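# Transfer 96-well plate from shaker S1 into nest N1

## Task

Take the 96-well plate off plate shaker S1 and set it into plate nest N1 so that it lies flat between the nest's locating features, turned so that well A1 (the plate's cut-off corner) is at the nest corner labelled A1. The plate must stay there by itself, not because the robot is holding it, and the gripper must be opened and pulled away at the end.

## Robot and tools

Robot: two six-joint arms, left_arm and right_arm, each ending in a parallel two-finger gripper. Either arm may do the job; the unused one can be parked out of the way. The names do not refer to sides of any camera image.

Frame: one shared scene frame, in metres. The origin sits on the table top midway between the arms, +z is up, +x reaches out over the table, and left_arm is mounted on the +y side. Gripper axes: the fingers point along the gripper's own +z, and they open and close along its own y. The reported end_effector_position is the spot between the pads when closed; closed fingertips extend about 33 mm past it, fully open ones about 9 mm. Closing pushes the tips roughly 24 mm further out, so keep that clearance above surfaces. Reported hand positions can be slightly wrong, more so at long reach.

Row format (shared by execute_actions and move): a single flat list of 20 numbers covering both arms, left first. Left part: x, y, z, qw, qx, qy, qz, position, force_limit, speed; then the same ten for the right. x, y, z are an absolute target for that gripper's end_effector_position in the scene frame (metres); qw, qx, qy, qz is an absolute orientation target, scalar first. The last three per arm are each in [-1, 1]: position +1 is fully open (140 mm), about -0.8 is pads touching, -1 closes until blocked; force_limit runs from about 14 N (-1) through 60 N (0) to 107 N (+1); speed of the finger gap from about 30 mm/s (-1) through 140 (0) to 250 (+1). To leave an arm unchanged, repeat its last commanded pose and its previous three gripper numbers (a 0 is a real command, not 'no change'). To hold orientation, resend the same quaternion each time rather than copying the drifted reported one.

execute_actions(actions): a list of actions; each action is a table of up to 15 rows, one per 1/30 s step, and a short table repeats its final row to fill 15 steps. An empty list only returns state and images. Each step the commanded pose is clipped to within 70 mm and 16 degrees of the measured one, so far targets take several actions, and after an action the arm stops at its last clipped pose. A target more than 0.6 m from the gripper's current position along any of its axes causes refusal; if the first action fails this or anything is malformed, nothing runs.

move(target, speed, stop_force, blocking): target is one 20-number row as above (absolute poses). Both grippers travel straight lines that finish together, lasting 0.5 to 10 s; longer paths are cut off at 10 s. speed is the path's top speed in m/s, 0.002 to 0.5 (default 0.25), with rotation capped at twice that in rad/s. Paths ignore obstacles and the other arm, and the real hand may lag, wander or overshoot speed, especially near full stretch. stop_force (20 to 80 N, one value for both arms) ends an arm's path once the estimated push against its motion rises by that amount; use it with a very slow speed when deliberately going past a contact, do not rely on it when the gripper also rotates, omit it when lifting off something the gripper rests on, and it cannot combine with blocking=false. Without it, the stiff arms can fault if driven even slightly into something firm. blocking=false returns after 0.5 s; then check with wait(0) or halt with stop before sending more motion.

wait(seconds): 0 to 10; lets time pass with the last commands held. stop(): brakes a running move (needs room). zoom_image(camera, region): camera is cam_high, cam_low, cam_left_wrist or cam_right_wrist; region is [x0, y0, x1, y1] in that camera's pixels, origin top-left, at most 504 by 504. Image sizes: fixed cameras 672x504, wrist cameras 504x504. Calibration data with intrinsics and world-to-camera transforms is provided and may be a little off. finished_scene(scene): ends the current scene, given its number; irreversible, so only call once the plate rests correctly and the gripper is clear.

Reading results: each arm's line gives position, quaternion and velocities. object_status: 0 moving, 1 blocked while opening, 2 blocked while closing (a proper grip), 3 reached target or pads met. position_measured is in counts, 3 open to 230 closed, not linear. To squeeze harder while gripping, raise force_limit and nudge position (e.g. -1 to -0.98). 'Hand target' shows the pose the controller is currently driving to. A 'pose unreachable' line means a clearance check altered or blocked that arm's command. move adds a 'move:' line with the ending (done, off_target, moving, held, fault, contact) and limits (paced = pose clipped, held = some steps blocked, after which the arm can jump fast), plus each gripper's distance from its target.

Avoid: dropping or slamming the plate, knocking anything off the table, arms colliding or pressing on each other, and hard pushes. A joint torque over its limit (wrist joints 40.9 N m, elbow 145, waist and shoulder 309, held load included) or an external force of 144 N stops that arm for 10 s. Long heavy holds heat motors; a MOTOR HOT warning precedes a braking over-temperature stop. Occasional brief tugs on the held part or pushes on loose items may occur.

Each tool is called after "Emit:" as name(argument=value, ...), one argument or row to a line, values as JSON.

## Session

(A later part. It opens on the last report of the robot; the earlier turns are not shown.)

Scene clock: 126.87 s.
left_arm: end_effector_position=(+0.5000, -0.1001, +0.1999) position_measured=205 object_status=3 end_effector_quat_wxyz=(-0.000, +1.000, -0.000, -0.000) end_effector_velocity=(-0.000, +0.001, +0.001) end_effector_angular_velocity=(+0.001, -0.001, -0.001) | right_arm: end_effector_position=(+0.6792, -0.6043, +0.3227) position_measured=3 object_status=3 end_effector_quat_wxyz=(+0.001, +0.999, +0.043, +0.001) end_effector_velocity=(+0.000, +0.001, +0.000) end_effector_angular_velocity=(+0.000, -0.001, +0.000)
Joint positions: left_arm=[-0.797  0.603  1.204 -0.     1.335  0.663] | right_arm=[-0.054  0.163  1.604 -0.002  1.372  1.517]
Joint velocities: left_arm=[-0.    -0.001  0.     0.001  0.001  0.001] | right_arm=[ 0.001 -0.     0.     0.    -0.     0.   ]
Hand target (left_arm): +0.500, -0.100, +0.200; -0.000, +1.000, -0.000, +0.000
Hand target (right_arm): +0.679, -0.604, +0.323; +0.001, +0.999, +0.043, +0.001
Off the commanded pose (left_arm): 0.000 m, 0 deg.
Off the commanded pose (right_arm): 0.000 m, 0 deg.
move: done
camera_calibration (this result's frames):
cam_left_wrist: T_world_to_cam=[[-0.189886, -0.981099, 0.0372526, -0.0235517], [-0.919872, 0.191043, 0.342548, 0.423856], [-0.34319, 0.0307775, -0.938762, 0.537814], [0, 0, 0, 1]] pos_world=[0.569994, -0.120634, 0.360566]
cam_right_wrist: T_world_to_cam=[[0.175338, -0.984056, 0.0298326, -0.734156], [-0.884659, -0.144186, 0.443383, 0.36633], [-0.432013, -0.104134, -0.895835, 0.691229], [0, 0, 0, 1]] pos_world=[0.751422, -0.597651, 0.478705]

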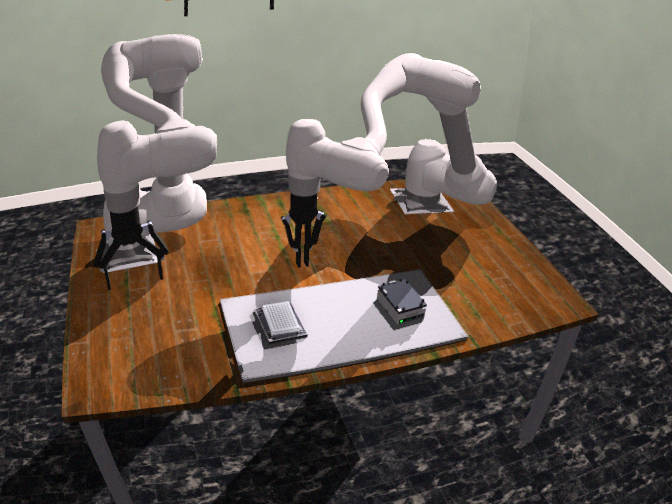

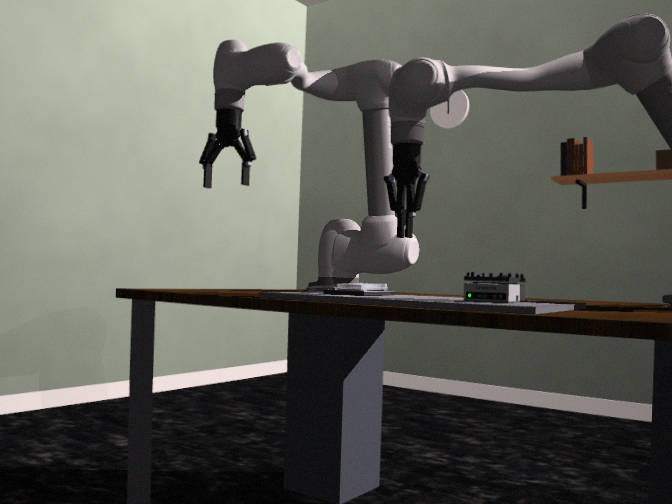

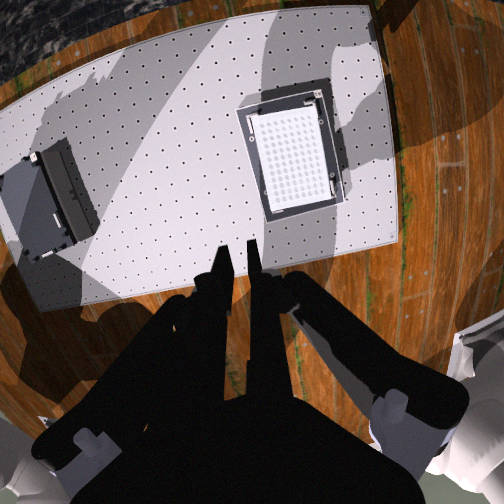

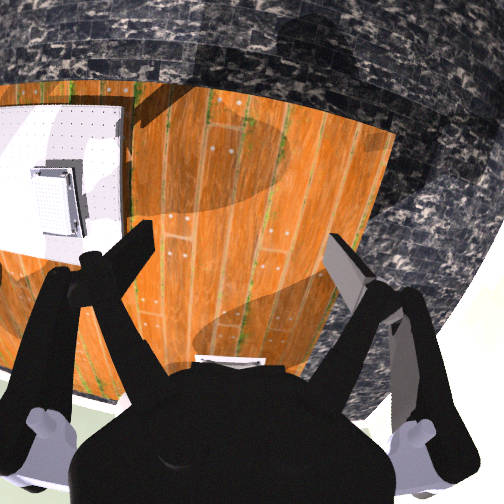

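Emit:
move(
  target=[0.56,-0.1855,0.11,0,1,0,0,1,0,0.5,0.6792,-0.6043,0.3227,0.001,0.999,0.043,0.001,1,0,0],
)

Emit:
zoom_image(
  camera="cam_left_wrist",
  region=[140, 120, 360, 340],
)

Scene clock: 130.37 s.
left_arm: end_effector_position=(+0.5600, -0.1855, +0.1101) position_measured=3 object_status=3 end_effector_quat_wxyz=(+0.000, +1.000, -0.000, +0.000) end_effector_velocity=(+0.001, +0.001, -0.001) end_effector_angular_velocity=(+0.001, -0.001, -0.000) | right_arm: end_effector_position=(+0.6792, -0.6043, +0.3227) position_measured=3 object_status=3 end_effector_quat_wxyz=(+0.001, +0.999, +0.043, +0.001) end_effector_velocity=(+0.000, -0.001, -0.000) end_effector_angular_velocity=(-0.000, -0.000, -0.001)
Joint positions: left_arm=[-0.802  0.825  0.981  0.     1.335  0.657] | right_arm=[-0.054  0.163  1.604 -0.002  1.372  1.517]
Joint velocities: left_arm=[ 0.001  0.002 -0.001  0.002  0.     0.001] | right_arm=[-0.001  0.     0.    -0.    -0.     0.   ]
Hand target (left_arm): +0.560, -0.185, +0.110; -0.000, +1.000, -0.000, +0.000
Hand target (right_arm): +0.679, -0.604, +0.323; +0.001, +0.999, +0.043, +0.001
Off the commanded pose (left_arm): 0.000 m, 0 deg.
Off the commanded pose (right_arm): 0.000 m, 0 deg.
move: done
camera_calibration (this result's frames):
cam_left_wrist: T_world_to_cam=[[-0.189896, -0.981095, 0.037321, -0.0926045], [-0.919942, 0.191082, 0.342336, 0.52615], [-0.342995, 0.0306749, -0.938836, 0.476545], [0, 0, 0, 1]] pos_world=[0.629895, -0.20601, 0.270734]
cam_right_wrist: T_world_to_cam=[[0.175338, -0.984056, 0.0298326, -0.734156], [-0.884659, -0.144186, 0.443384, 0.366329], [-0.432013, -0.104134, -0.895835, 0.691229], [0, 0, 0, 1]] pos_world=[0.751422, -0.597651, 0.478705]

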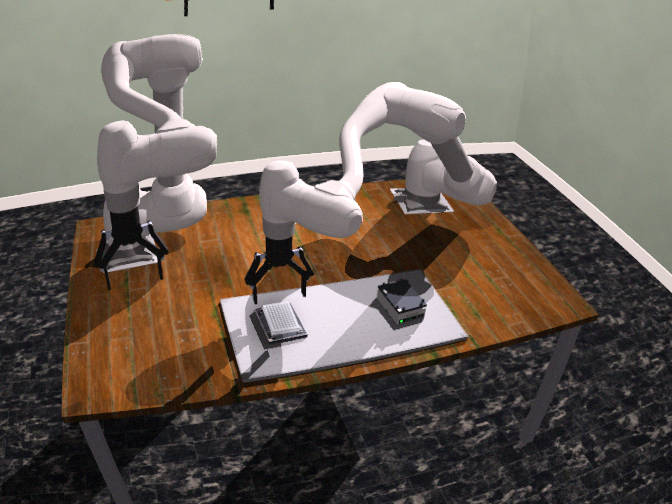

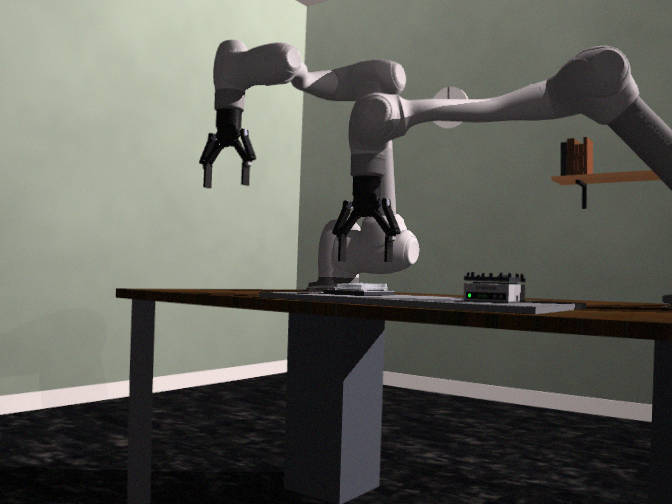

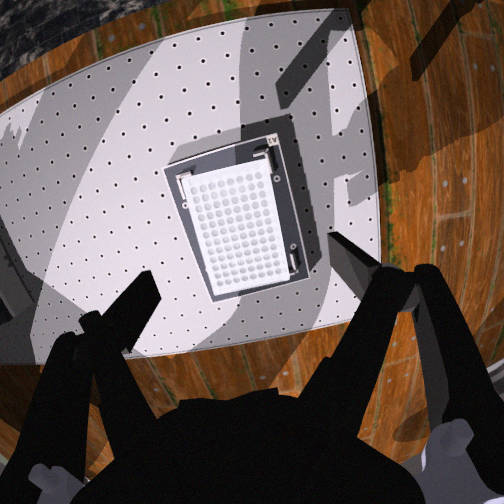

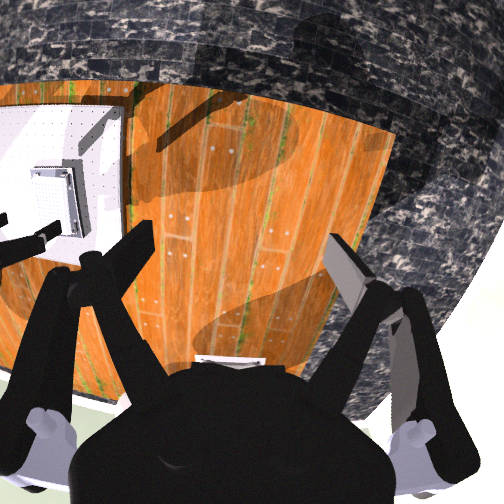

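Region (140, 120, 360, 340) of cam_left_wrist's 504x504 image, scaled by 2.291, with more detail than that image has.

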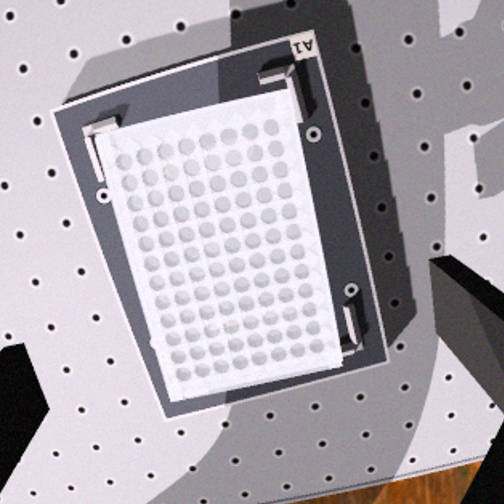

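Emit:
move(
  target=[0.5825,-0.1855,0.054,0,1,0,0,0.35,0,0.5,0.6792,-0.6043,0.3227,0.001,0.999,0.043,0.001,1,0,0],
  speed=0.1,
)

Emit:
move(
  target=[0.5825,-0.1855,0.054,0,1,0,0,-1,0.5,-0.5,0.6792,-0.6043,0.3227,0.001,0.999,0.043,0.001,1,0,0],
)

Emit:
move(
  target=[0.5815,-0.1855,0.058,0,1,0.022,0,-1,0.5,-0.5,0.6792,-0.6043,0.3227,0.001,0.999,0.043,0.001,1,0,0],
  speed=0.01,
)

Emit:
move(
  target=[0.5815,-0.1855,0.045,0,1,0.022,0,-1,0.5,-0.5,0.6792,-0.6043,0.3227,0.001,0.999,0.043,0.001,1,0,0],
  speed=0.005,
  stop_force=20,
)

Emit:
zoom_image(
  camera="cam_left_wrist",
  region=[140, 140, 340, 360],
)

Scene clock: 139.20 s.
left_arm: end_effector_position=(+0.5824, -0.1855, +0.0541) position_measured=85 object_status=3 end_effector_quat_wxyz=(+0.000, +1.000, +0.000, -0.000) end_effector_velocity=(+0.002, +0.001, -0.000) end_effector_angular_velocity=(-0.001, -0.001, +0.001) | right_arm: end_effector_position=(+0.6792, -0.6043, +0.3227) position_measured=3 object_status=3 end_effector_quat_wxyz=(+0.001, +0.999, +0.043, +0.001) end_effector_velocity=(+0.000, -0.000, -0.000) end_effector_angular_velocity=(-0.001, -0.000, -0.000)
Joint positions: left_arm=[-0.784  0.881  0.982 -0.     1.279  0.675] | right_arm=[-0.054  0.163  1.604 -0.002  1.372  1.517]
Joint velocities: left_arm=[ 0.002  0.     0.     0.    -0.002  0.001] | right_arm=[-0.    -0.     0.    -0.001 -0.     0.   ]
Hand target (left_arm): +0.582, -0.185, +0.054; +0.000, +1.000, +0.000, -0.000
Hand target (right_arm): +0.679, -0.604, +0.323; +0.001, +0.999, +0.043, +0.001
Off the commanded pose (left_arm): 0.000 m, 0 deg.
Off the commanded pose (right_arm): 0.000 m, 0 deg.
move: done
camera_calibration (this result's frames):
cam_left_wrist: T_world_to_cam=[[-0.189793, -0.981111, 0.0374251, -0.0863477], [-0.919916, 0.191018, 0.342441, 0.565941], [-0.343121, 0.0305651, -0.938794, 0.431736], [0, 0, 0, 1]] pos_world=[0.652368, -0.206018, 0.214741]
cam_right_wrist: T_world_to_cam=[[0.175338, -0.984056, 0.0298326, -0.734156], [-0.884659, -0.144186, 0.443384, 0.366329], [-0.432013, -0.104134, -0.895835, 0.69123], [0, 0, 0, 1]] pos_world=[0.751422, -0.597651, 0.478705]

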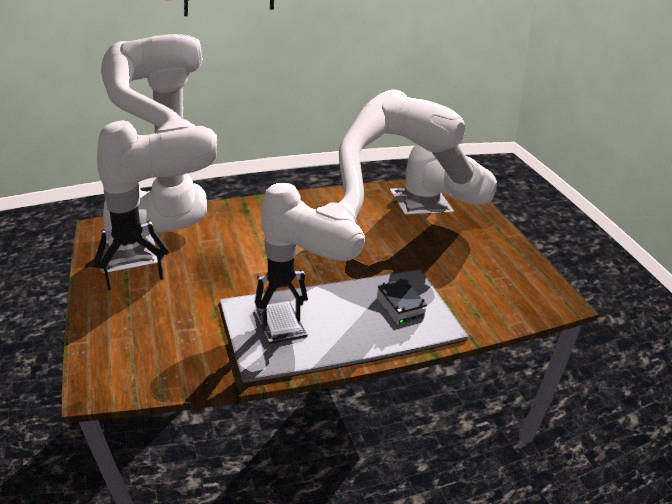

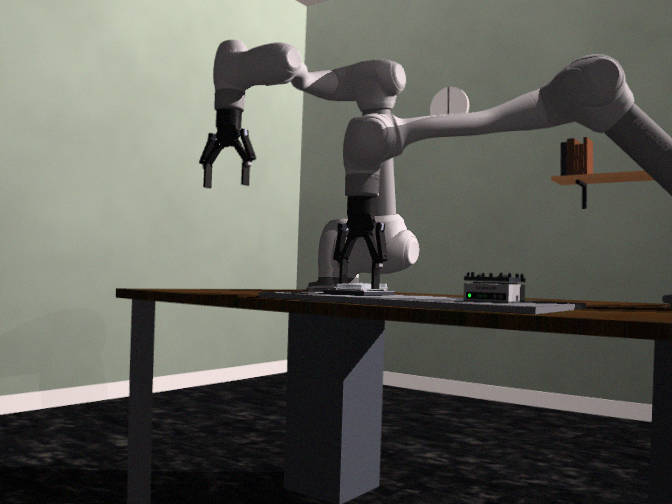

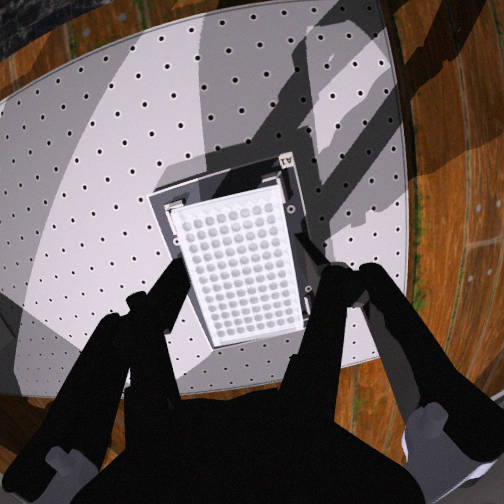

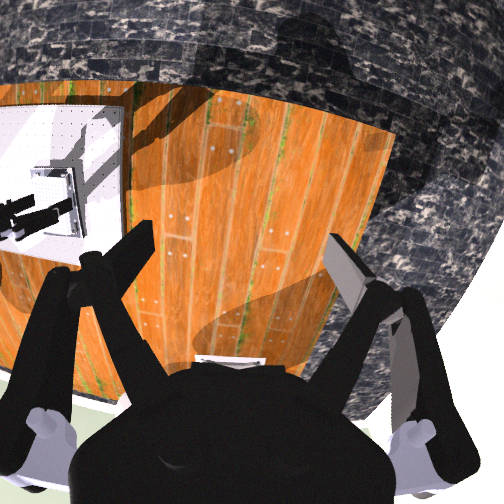

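Scene clock: 139.90 s.
left_arm: end_effector_position=(+0.5825, -0.1855, +0.0541) position_measured=108 object_status=2 end_effector_quat_wxyz=(+0.000, +1.000, +0.000, +0.000) end_effector_velocity=(+0.001, -0.000, -0.000) end_effector_angular_velocity=(-0.001, -0.001, -0.001) | right_arm: end_effector_position=(+0.6792, -0.6043, +0.3227) position_measured=3 object_status=3 end_effector_quat_wxyz=(+0.001, +0.999, +0.043, +0.001) end_effector_velocity=(+0.000, -0.000, -0.001) end_effector_angular_velocity=(+0.000, +0.001, -0.001)
Joint positions: left_arm=[-0.784  0.881  0.981 -0.     1.279  0.675] | right_arm=[-0.054  0.163  1.604 -0.002  1.372  1.517]
Joint velocities: left_arm=[ 0.     0.     0.    -0.    -0.002  0.001] | right_arm=[-0.001  0.001  0.     0.     0.     0.   ]
Hand target (left_arm): +0.582, -0.185, +0.054; +0.000, +1.000, +0.000, +0.000
Hand target (right_arm): +0.679, -0.604, +0.323; +0.001, +0.999, +0.043, +0.001
Off the commanded pose (left_arm): 0.000 m, 0 deg.
Off the commanded pose (right_arm): 0.000 m, 0 deg.
move: done
camera_calibration (this result's frames):
cam_left_wrist: T_world_to_cam=[[-0.189843, -0.981098, 0.0374942, -0.0863611], [-0.91993, 0.191091, 0.342364, 0.566038], [-0.343057, 0.0305033, -0.938819, 0.431723], [0, 0, 0, 1]] pos_world=[0.652426, -0.206062, 0.214757]
cam_right_wrist: T_world_to_cam=[[0.175338, -0.984056, 0.0298325, -0.734156], [-0.884659, -0.144186, 0.443384, 0.366329], [-0.432013, -0.104134, -0.895835, 0.69123], [0, 0, 0, 1]] pos_world=[0.751422, -0.597651, 0.478705]

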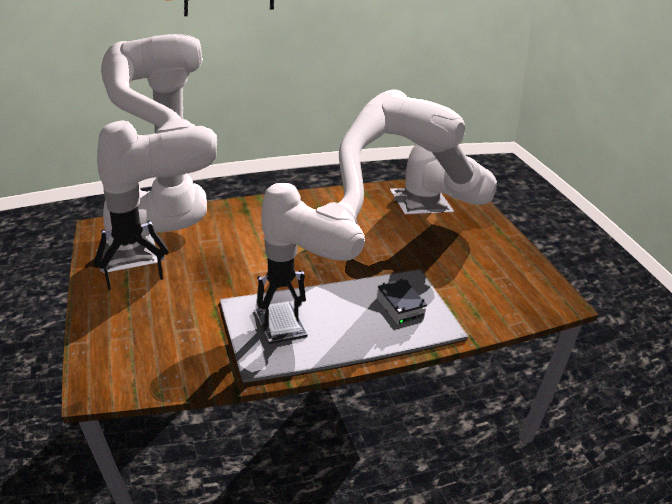

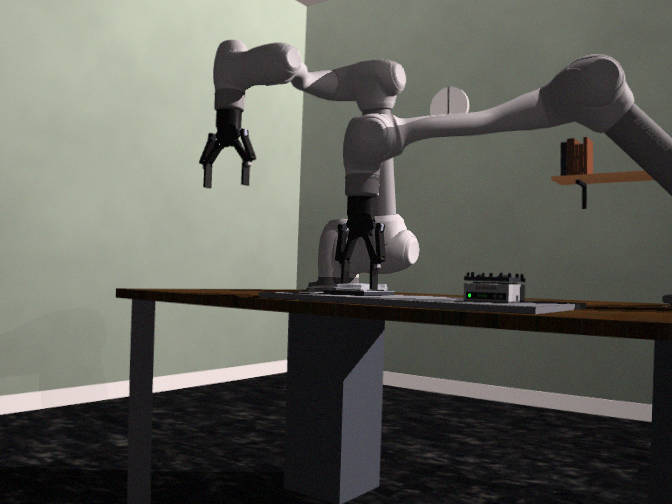

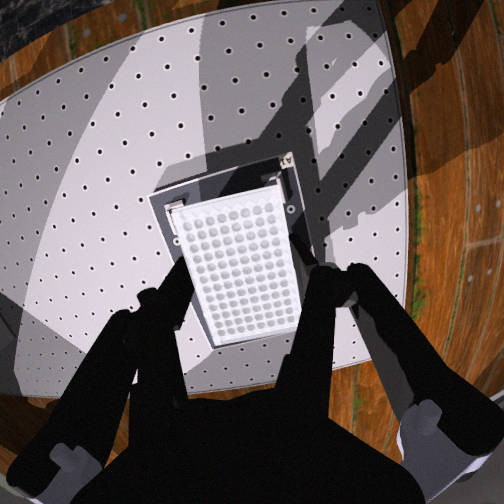

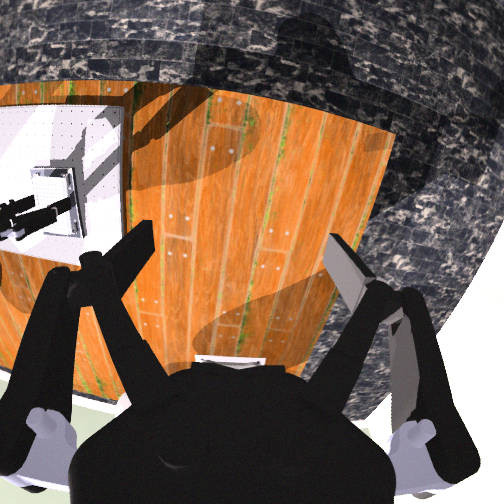

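Scene clock: 142.33 s.
left_arm: end_effector_position=(+0.5815, -0.1855, +0.0580) position_measured=109 object_status=2 end_effector_quat_wxyz=(-0.000, +1.000, +0.022, -0.000) end_effector_velocity=(+0.001, +0.001, +0.000) end_effector_angular_velocity=(+0.001, -0.001, +0.001) | right_arm: end_effector_position=(+0.6792, -0.6043, +0.3227) position_measured=3 object_status=3 end_effector_quat_wxyz=(+0.001, +0.999, +0.043, +0.001) end_effector_velocity=(-0.000, -0.000, -0.000) end_effector_angular_velocity=(+0.001, +0.001, -0.001)
Joint positions: left_arm=[-0.785  0.877  0.98  -0.     1.284  0.63 ] | right_arm=[-0.054  0.163  1.604 -0.002  1.372  1.517]
Joint velocities: left_arm=[ 0.001 -0.    -0.     0.001  0.    -0.   ] | right_arm=[-0.001  0.001  0.     0.001  0.    -0.   ]
Hand target (left_arm): +0.582, -0.186, +0.058; -0.000, +1.000, +0.022, +0.000
Hand target (right_arm): +0.679, -0.604, +0.323; +0.001, +0.999, +0.043, +0.001
Off the commanded pose (left_arm): 0.000 m, 0 deg.
Off the commanded pose (right_arm): 0.000 m, 0 deg.
move: done
camera_calibration (this result's frames):
cam_left_wrist: T_world_to_cam=[[-0.146562, -0.988497, 0.0373263, -0.113192], [-0.927414, 0.150437, 0.342451, 0.560578], [-0.344127, 0.0155735, -0.938794, 0.432901], [0, 0, 0, 1]] pos_world=[0.652271, -0.202963, 0.218659]
cam_right_wrist: T_world_to_cam=[[0.175338, -0.984056, 0.0298326, -0.734156], [-0.884659, -0.144186, 0.443384, 0.366329], [-0.432013, -0.104134, -0.895835, 0.691229], [0, 0, 0, 1]] pos_world=[0.751422, -0.597651, 0.478705]

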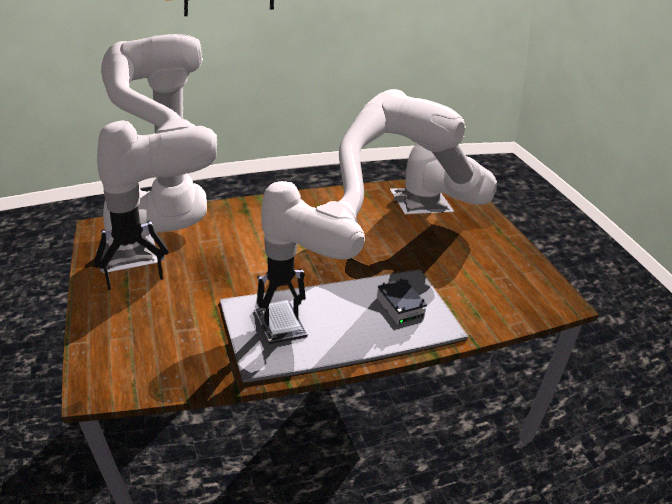

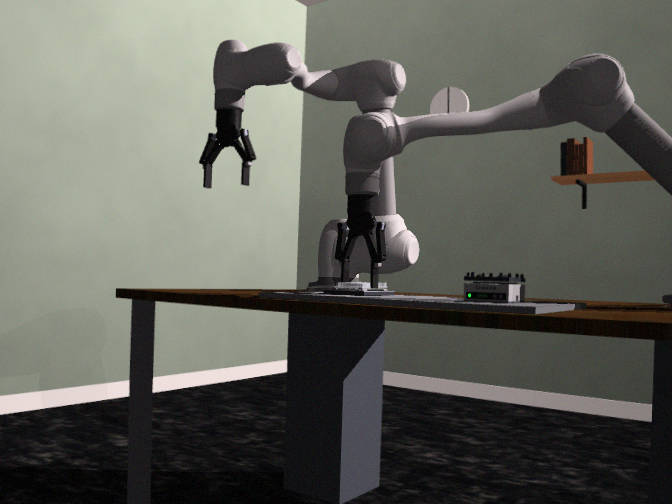

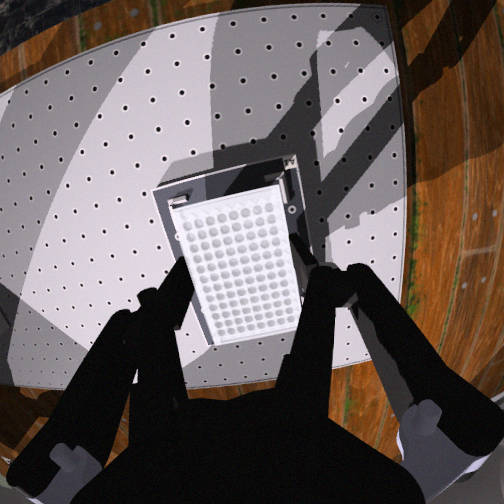

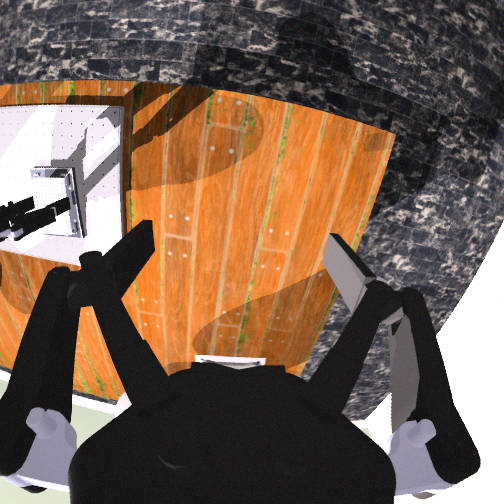

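Scene clock: 143.40 s.
left_arm: end_effector_position=(+0.5815, -0.1856, +0.0541) position_measured=109 object_status=2 end_effector_quat_wxyz=(+0.000, +1.000, +0.022, +0.000) end_effector_velocity=(-0.000, +0.001, +0.001) end_effector_angular_velocity=(+0.003, +0.000, -0.002) | right_arm: end_effector_position=(+0.6792, -0.6043, +0.3227) position_measured=3 object_status=3 end_effector_quat_wxyz=(+0.001, +0.999, +0.043, +0.001) end_effector_velocity=(-0.000, +0.000, -0.000) end_effector_angular_velocity=(+0.002, +0.001, -0.001)
Joint positions: left_arm=[-0.785  0.88   0.984  0.     1.278  0.63 ] | right_arm=[-0.054  0.163  1.604 -0.002  1.372  1.517]
Joint velocities: left_arm=[-0.    -0.    -0.002  0.002  0.005  0.001] | right_arm=[-0.001  0.     0.     0.002  0.001  0.   ]
Hand target (left_arm): +0.582, -0.186, +0.055; +0.000, +1.000, +0.022, +0.000
Hand target (right_arm): +0.679, -0.604, +0.323; +0.001, +0.999, +0.043, +0.001
Off the commanded pose (left_arm): 0.009 m, 0 deg.
Off the commanded pose (right_arm): 0.000 m, 0 deg.
move: contact (left_arm)
camera_calibration (this result's frames):
cam_left_wrist: T_world_to_cam=[[-0.146622, -0.988484, 0.0374388, -0.11309], [-0.927444, 0.150533, 0.342326, 0.561926], [-0.344019, 0.0154699, -0.938835, 0.429192], [0, 0, 0, 1]] pos_world=[0.652224, -0.203016, 0.214813]
cam_right_wrist: T_world_to_cam=[[0.175338, -0.984056, 0.0298325, -0.734156], [-0.884659, -0.144186, 0.443383, 0.366329], [-0.432013, -0.104134, -0.895835, 0.691229], [0, 0, 0, 1]] pos_world=[0.751422, -0.597651, 0.478705]

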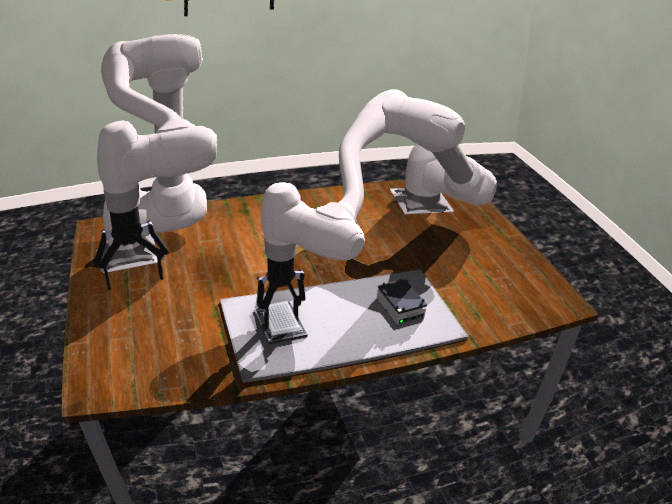

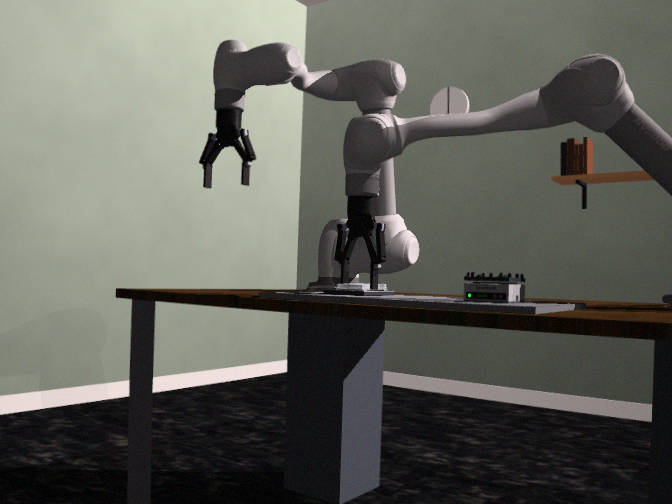

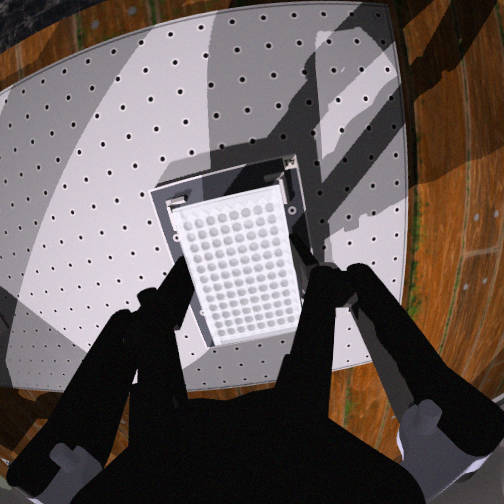

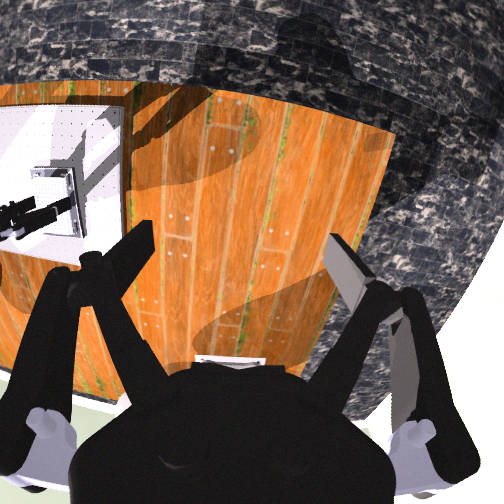

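Region (140, 140, 340, 360) of cam_left_wrist's 504x504 image, scaled by 2.291, with more detail than that image has; it fills the left 458 columns of this view, and the rest is white.

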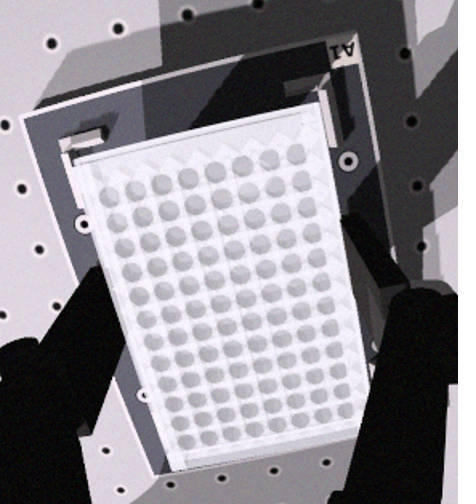

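Emit:
move(
  target=[0.5832,-0.1858,0.056,0,1,0.02,0,-1,0.5,-0.5,0.6792,-0.6043,0.3227,0.001,0.999,0.043,0.001,1,0,0],
  speed=0.01,
)

Emit:
move(
  target=[0.5832,-0.1858,0.045,0,1,0.02,0,-1,0.5,-0.5,0.6792,-0.6043,0.3227,0.001,0.999,0.043,0.001,1,0,0],
  speed=0.005,
  stop_force=25,
)

Emit:
zoom_image(
  camera="cam_left_wrist",
  region=[140, 140, 340, 360],
)

Scene clock: 146.83 s.
left_arm: end_effector_position=(+0.5832, -0.1858, +0.0560) position_measured=109 object_status=2 end_effector_quat_wxyz=(-0.000, +1.000, +0.020, -0.000) end_effector_velocity=(+0.000, -0.000, +0.000) end_effector_angular_velocity=(-0.000, +0.001, +0.001) | right_arm: end_effector_position=(+0.6792, -0.6043, +0.3227) position_measured=3 object_status=3 end_effector_quat_wxyz=(+0.001, +0.999, +0.043, +0.001) end_effector_velocity=(-0.000, -0.000, -0.000) end_effector_angular_velocity=(-0.000, +0.001, -0.000)
Joint positions: left_arm=[-0.784  0.881  0.977  0.     1.283  0.635] | right_arm=[-0.054  0.163  1.604 -0.002  1.372  1.517]
Joint velocities: left_arm=[ 0.     0.    -0.    -0.001  0.    -0.   ] | right_arm=[ 0.  0.  0. -0.  0.  0.]
Hand target (left_arm): +0.583, -0.186, +0.056; +0.000, +1.000, +0.020, -0.000
Hand target (right_arm): +0.679, -0.604, +0.323; +0.001, +0.999, +0.043, +0.001
Off the commanded pose (left_arm): 0.000 m, 0 deg.
Off the commanded pose (right_arm): 0.000 m, 0 deg.
move: done
camera_calibration (this result's frames):
cam_left_wrist: T_world_to_cam=[[-0.150448, -0.987914, 0.0373076, -0.110756], [-0.926813, 0.154076, 0.34246, 0.563219], [-0.344069, 0.0169454, -0.938791, 0.431837], [0, 0, 0, 1]] pos_world=[0.653917, -0.203514, 0.216657]
cam_right_wrist: T_world_to_cam=[[0.175338, -0.984056, 0.0298327, -0.734156], [-0.884659, -0.144186, 0.443384, 0.366329], [-0.432013, -0.104134, -0.895835, 0.691229], [0, 0, 0, 1]] pos_world=[0.751422, -0.597651, 0.478705]

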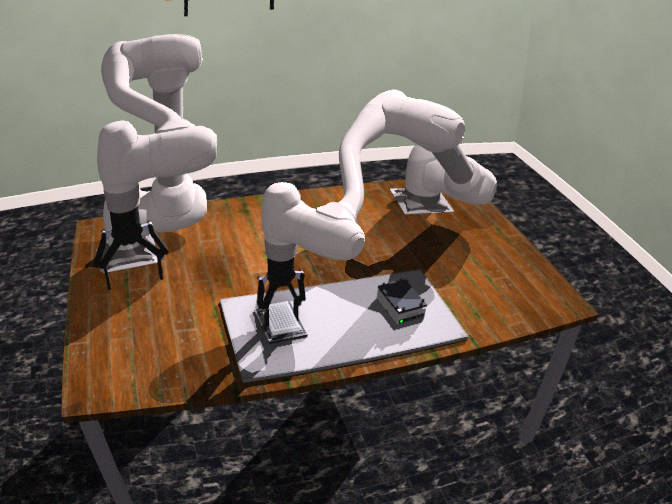

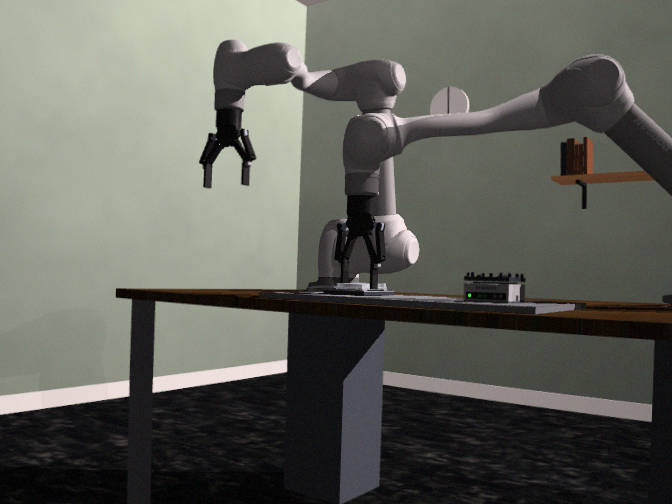

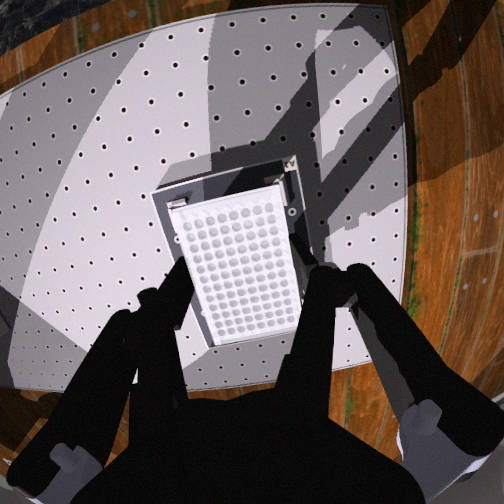

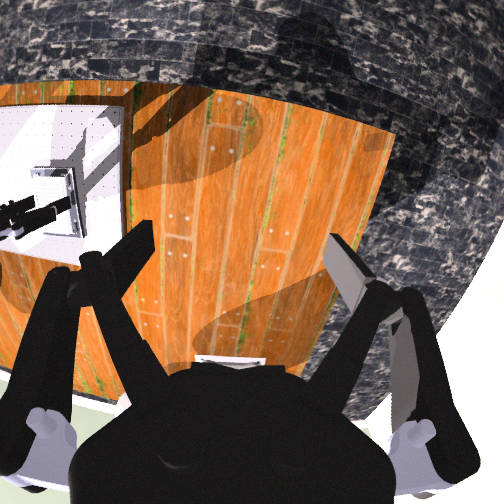

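Scene clock: 147.67 s.
left_arm: end_effector_position=(+0.5833, -0.1858, +0.0534) position_measured=109 object_status=2 end_effector_quat_wxyz=(+0.000, +1.000, +0.020, +0.000) end_effector_velocity=(-0.001, +0.000, +0.000) end_effector_angular_velocity=(+0.001, +0.003, +0.001) | right_arm: end_effector_position=(+0.6792, -0.6043, +0.3227) position_measured=3 object_status=3 end_effector_quat_wxyz=(+0.001, +0.999, +0.043, +0.001) end_effector_velocity=(-0.000, +0.001, -0.000) end_effector_angular_velocity=(+0.000, +0.001, +0.001)
Joint positions: left_arm=[-0.784  0.882  0.98   0.     1.279  0.635] | right_arm=[-0.054  0.163  1.604 -0.002  1.372  1.517]
Joint velocities: left_arm=[ 0.    -0.    -0.    -0.002  0.002 -0.001] | right_arm=[ 0.001 -0.     0.     0.     0.001 -0.   ]
Hand target (left_arm): +0.583, -0.186, +0.054; +0.000, +1.000, +0.020, +0.000
Hand target (right_arm): +0.679, -0.604, +0.323; +0.001, +0.999, +0.043, +0.001
Off the commanded pose (left_arm): 0.008 m, 0 deg.
Off the commanded pose (right_arm): 0.000 m, 0 deg.
move: contact (left_arm)
camera_calibration (this result's frames):
cam_left_wrist: T_world_to_cam=[[-0.150462, -0.987904, 0.0375013, -0.1107], [-0.926873, 0.154159, 0.34226, 0.564202], [-0.343901, 0.0167381, -0.938857, 0.4293], [0, 0, 0, 1]] pos_world=[0.653924, -0.203523, 0.214099]
cam_right_wrist: T_world_to_cam=[[0.175338, -0.984056, 0.0298326, -0.734156], [-0.884659, -0.144186, 0.443384, 0.366329], [-0.432013, -0.104134, -0.895835, 0.691229], [0, 0, 0, 1]] pos_world=[0.751422, -0.597651, 0.478705]

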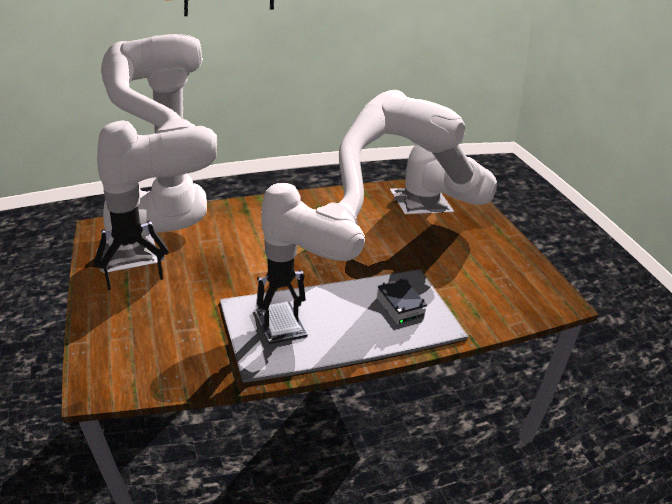

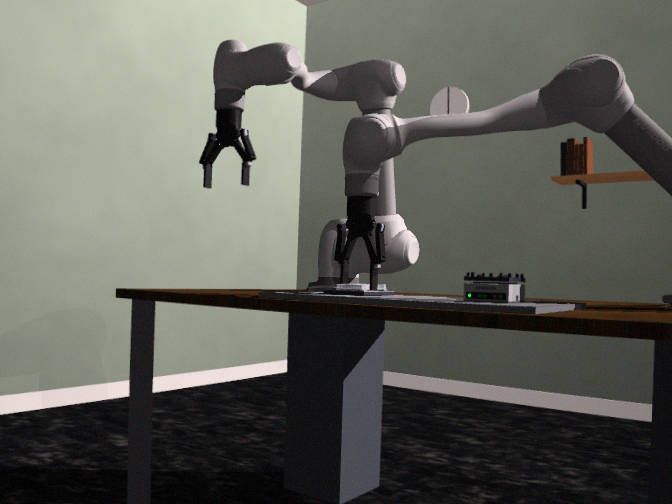

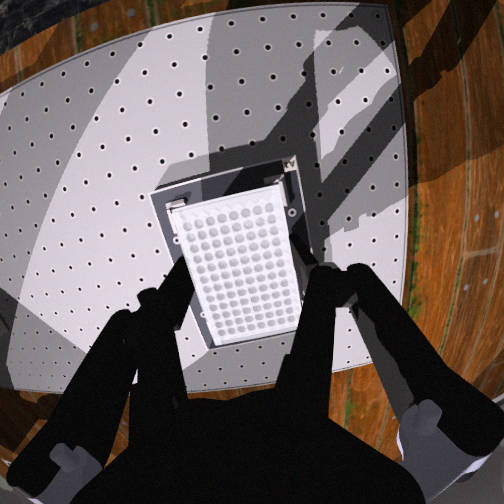

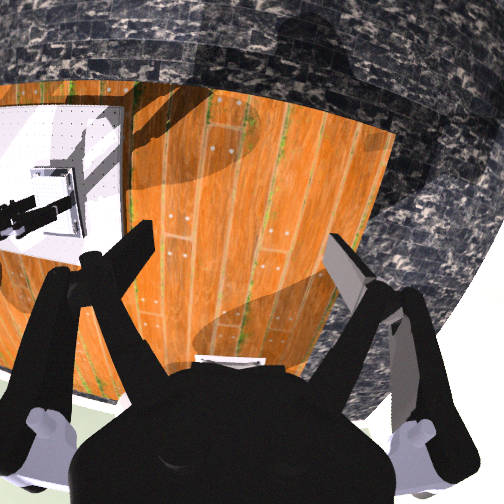

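Region (140, 140, 340, 360) of cam_left_wrist's 504x504 image, scaled by 2.291, with more detail than that image has; it fills the left 458 columns of this view, and the rest is white.

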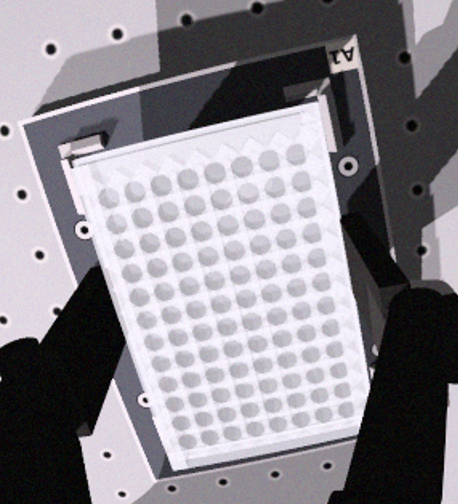

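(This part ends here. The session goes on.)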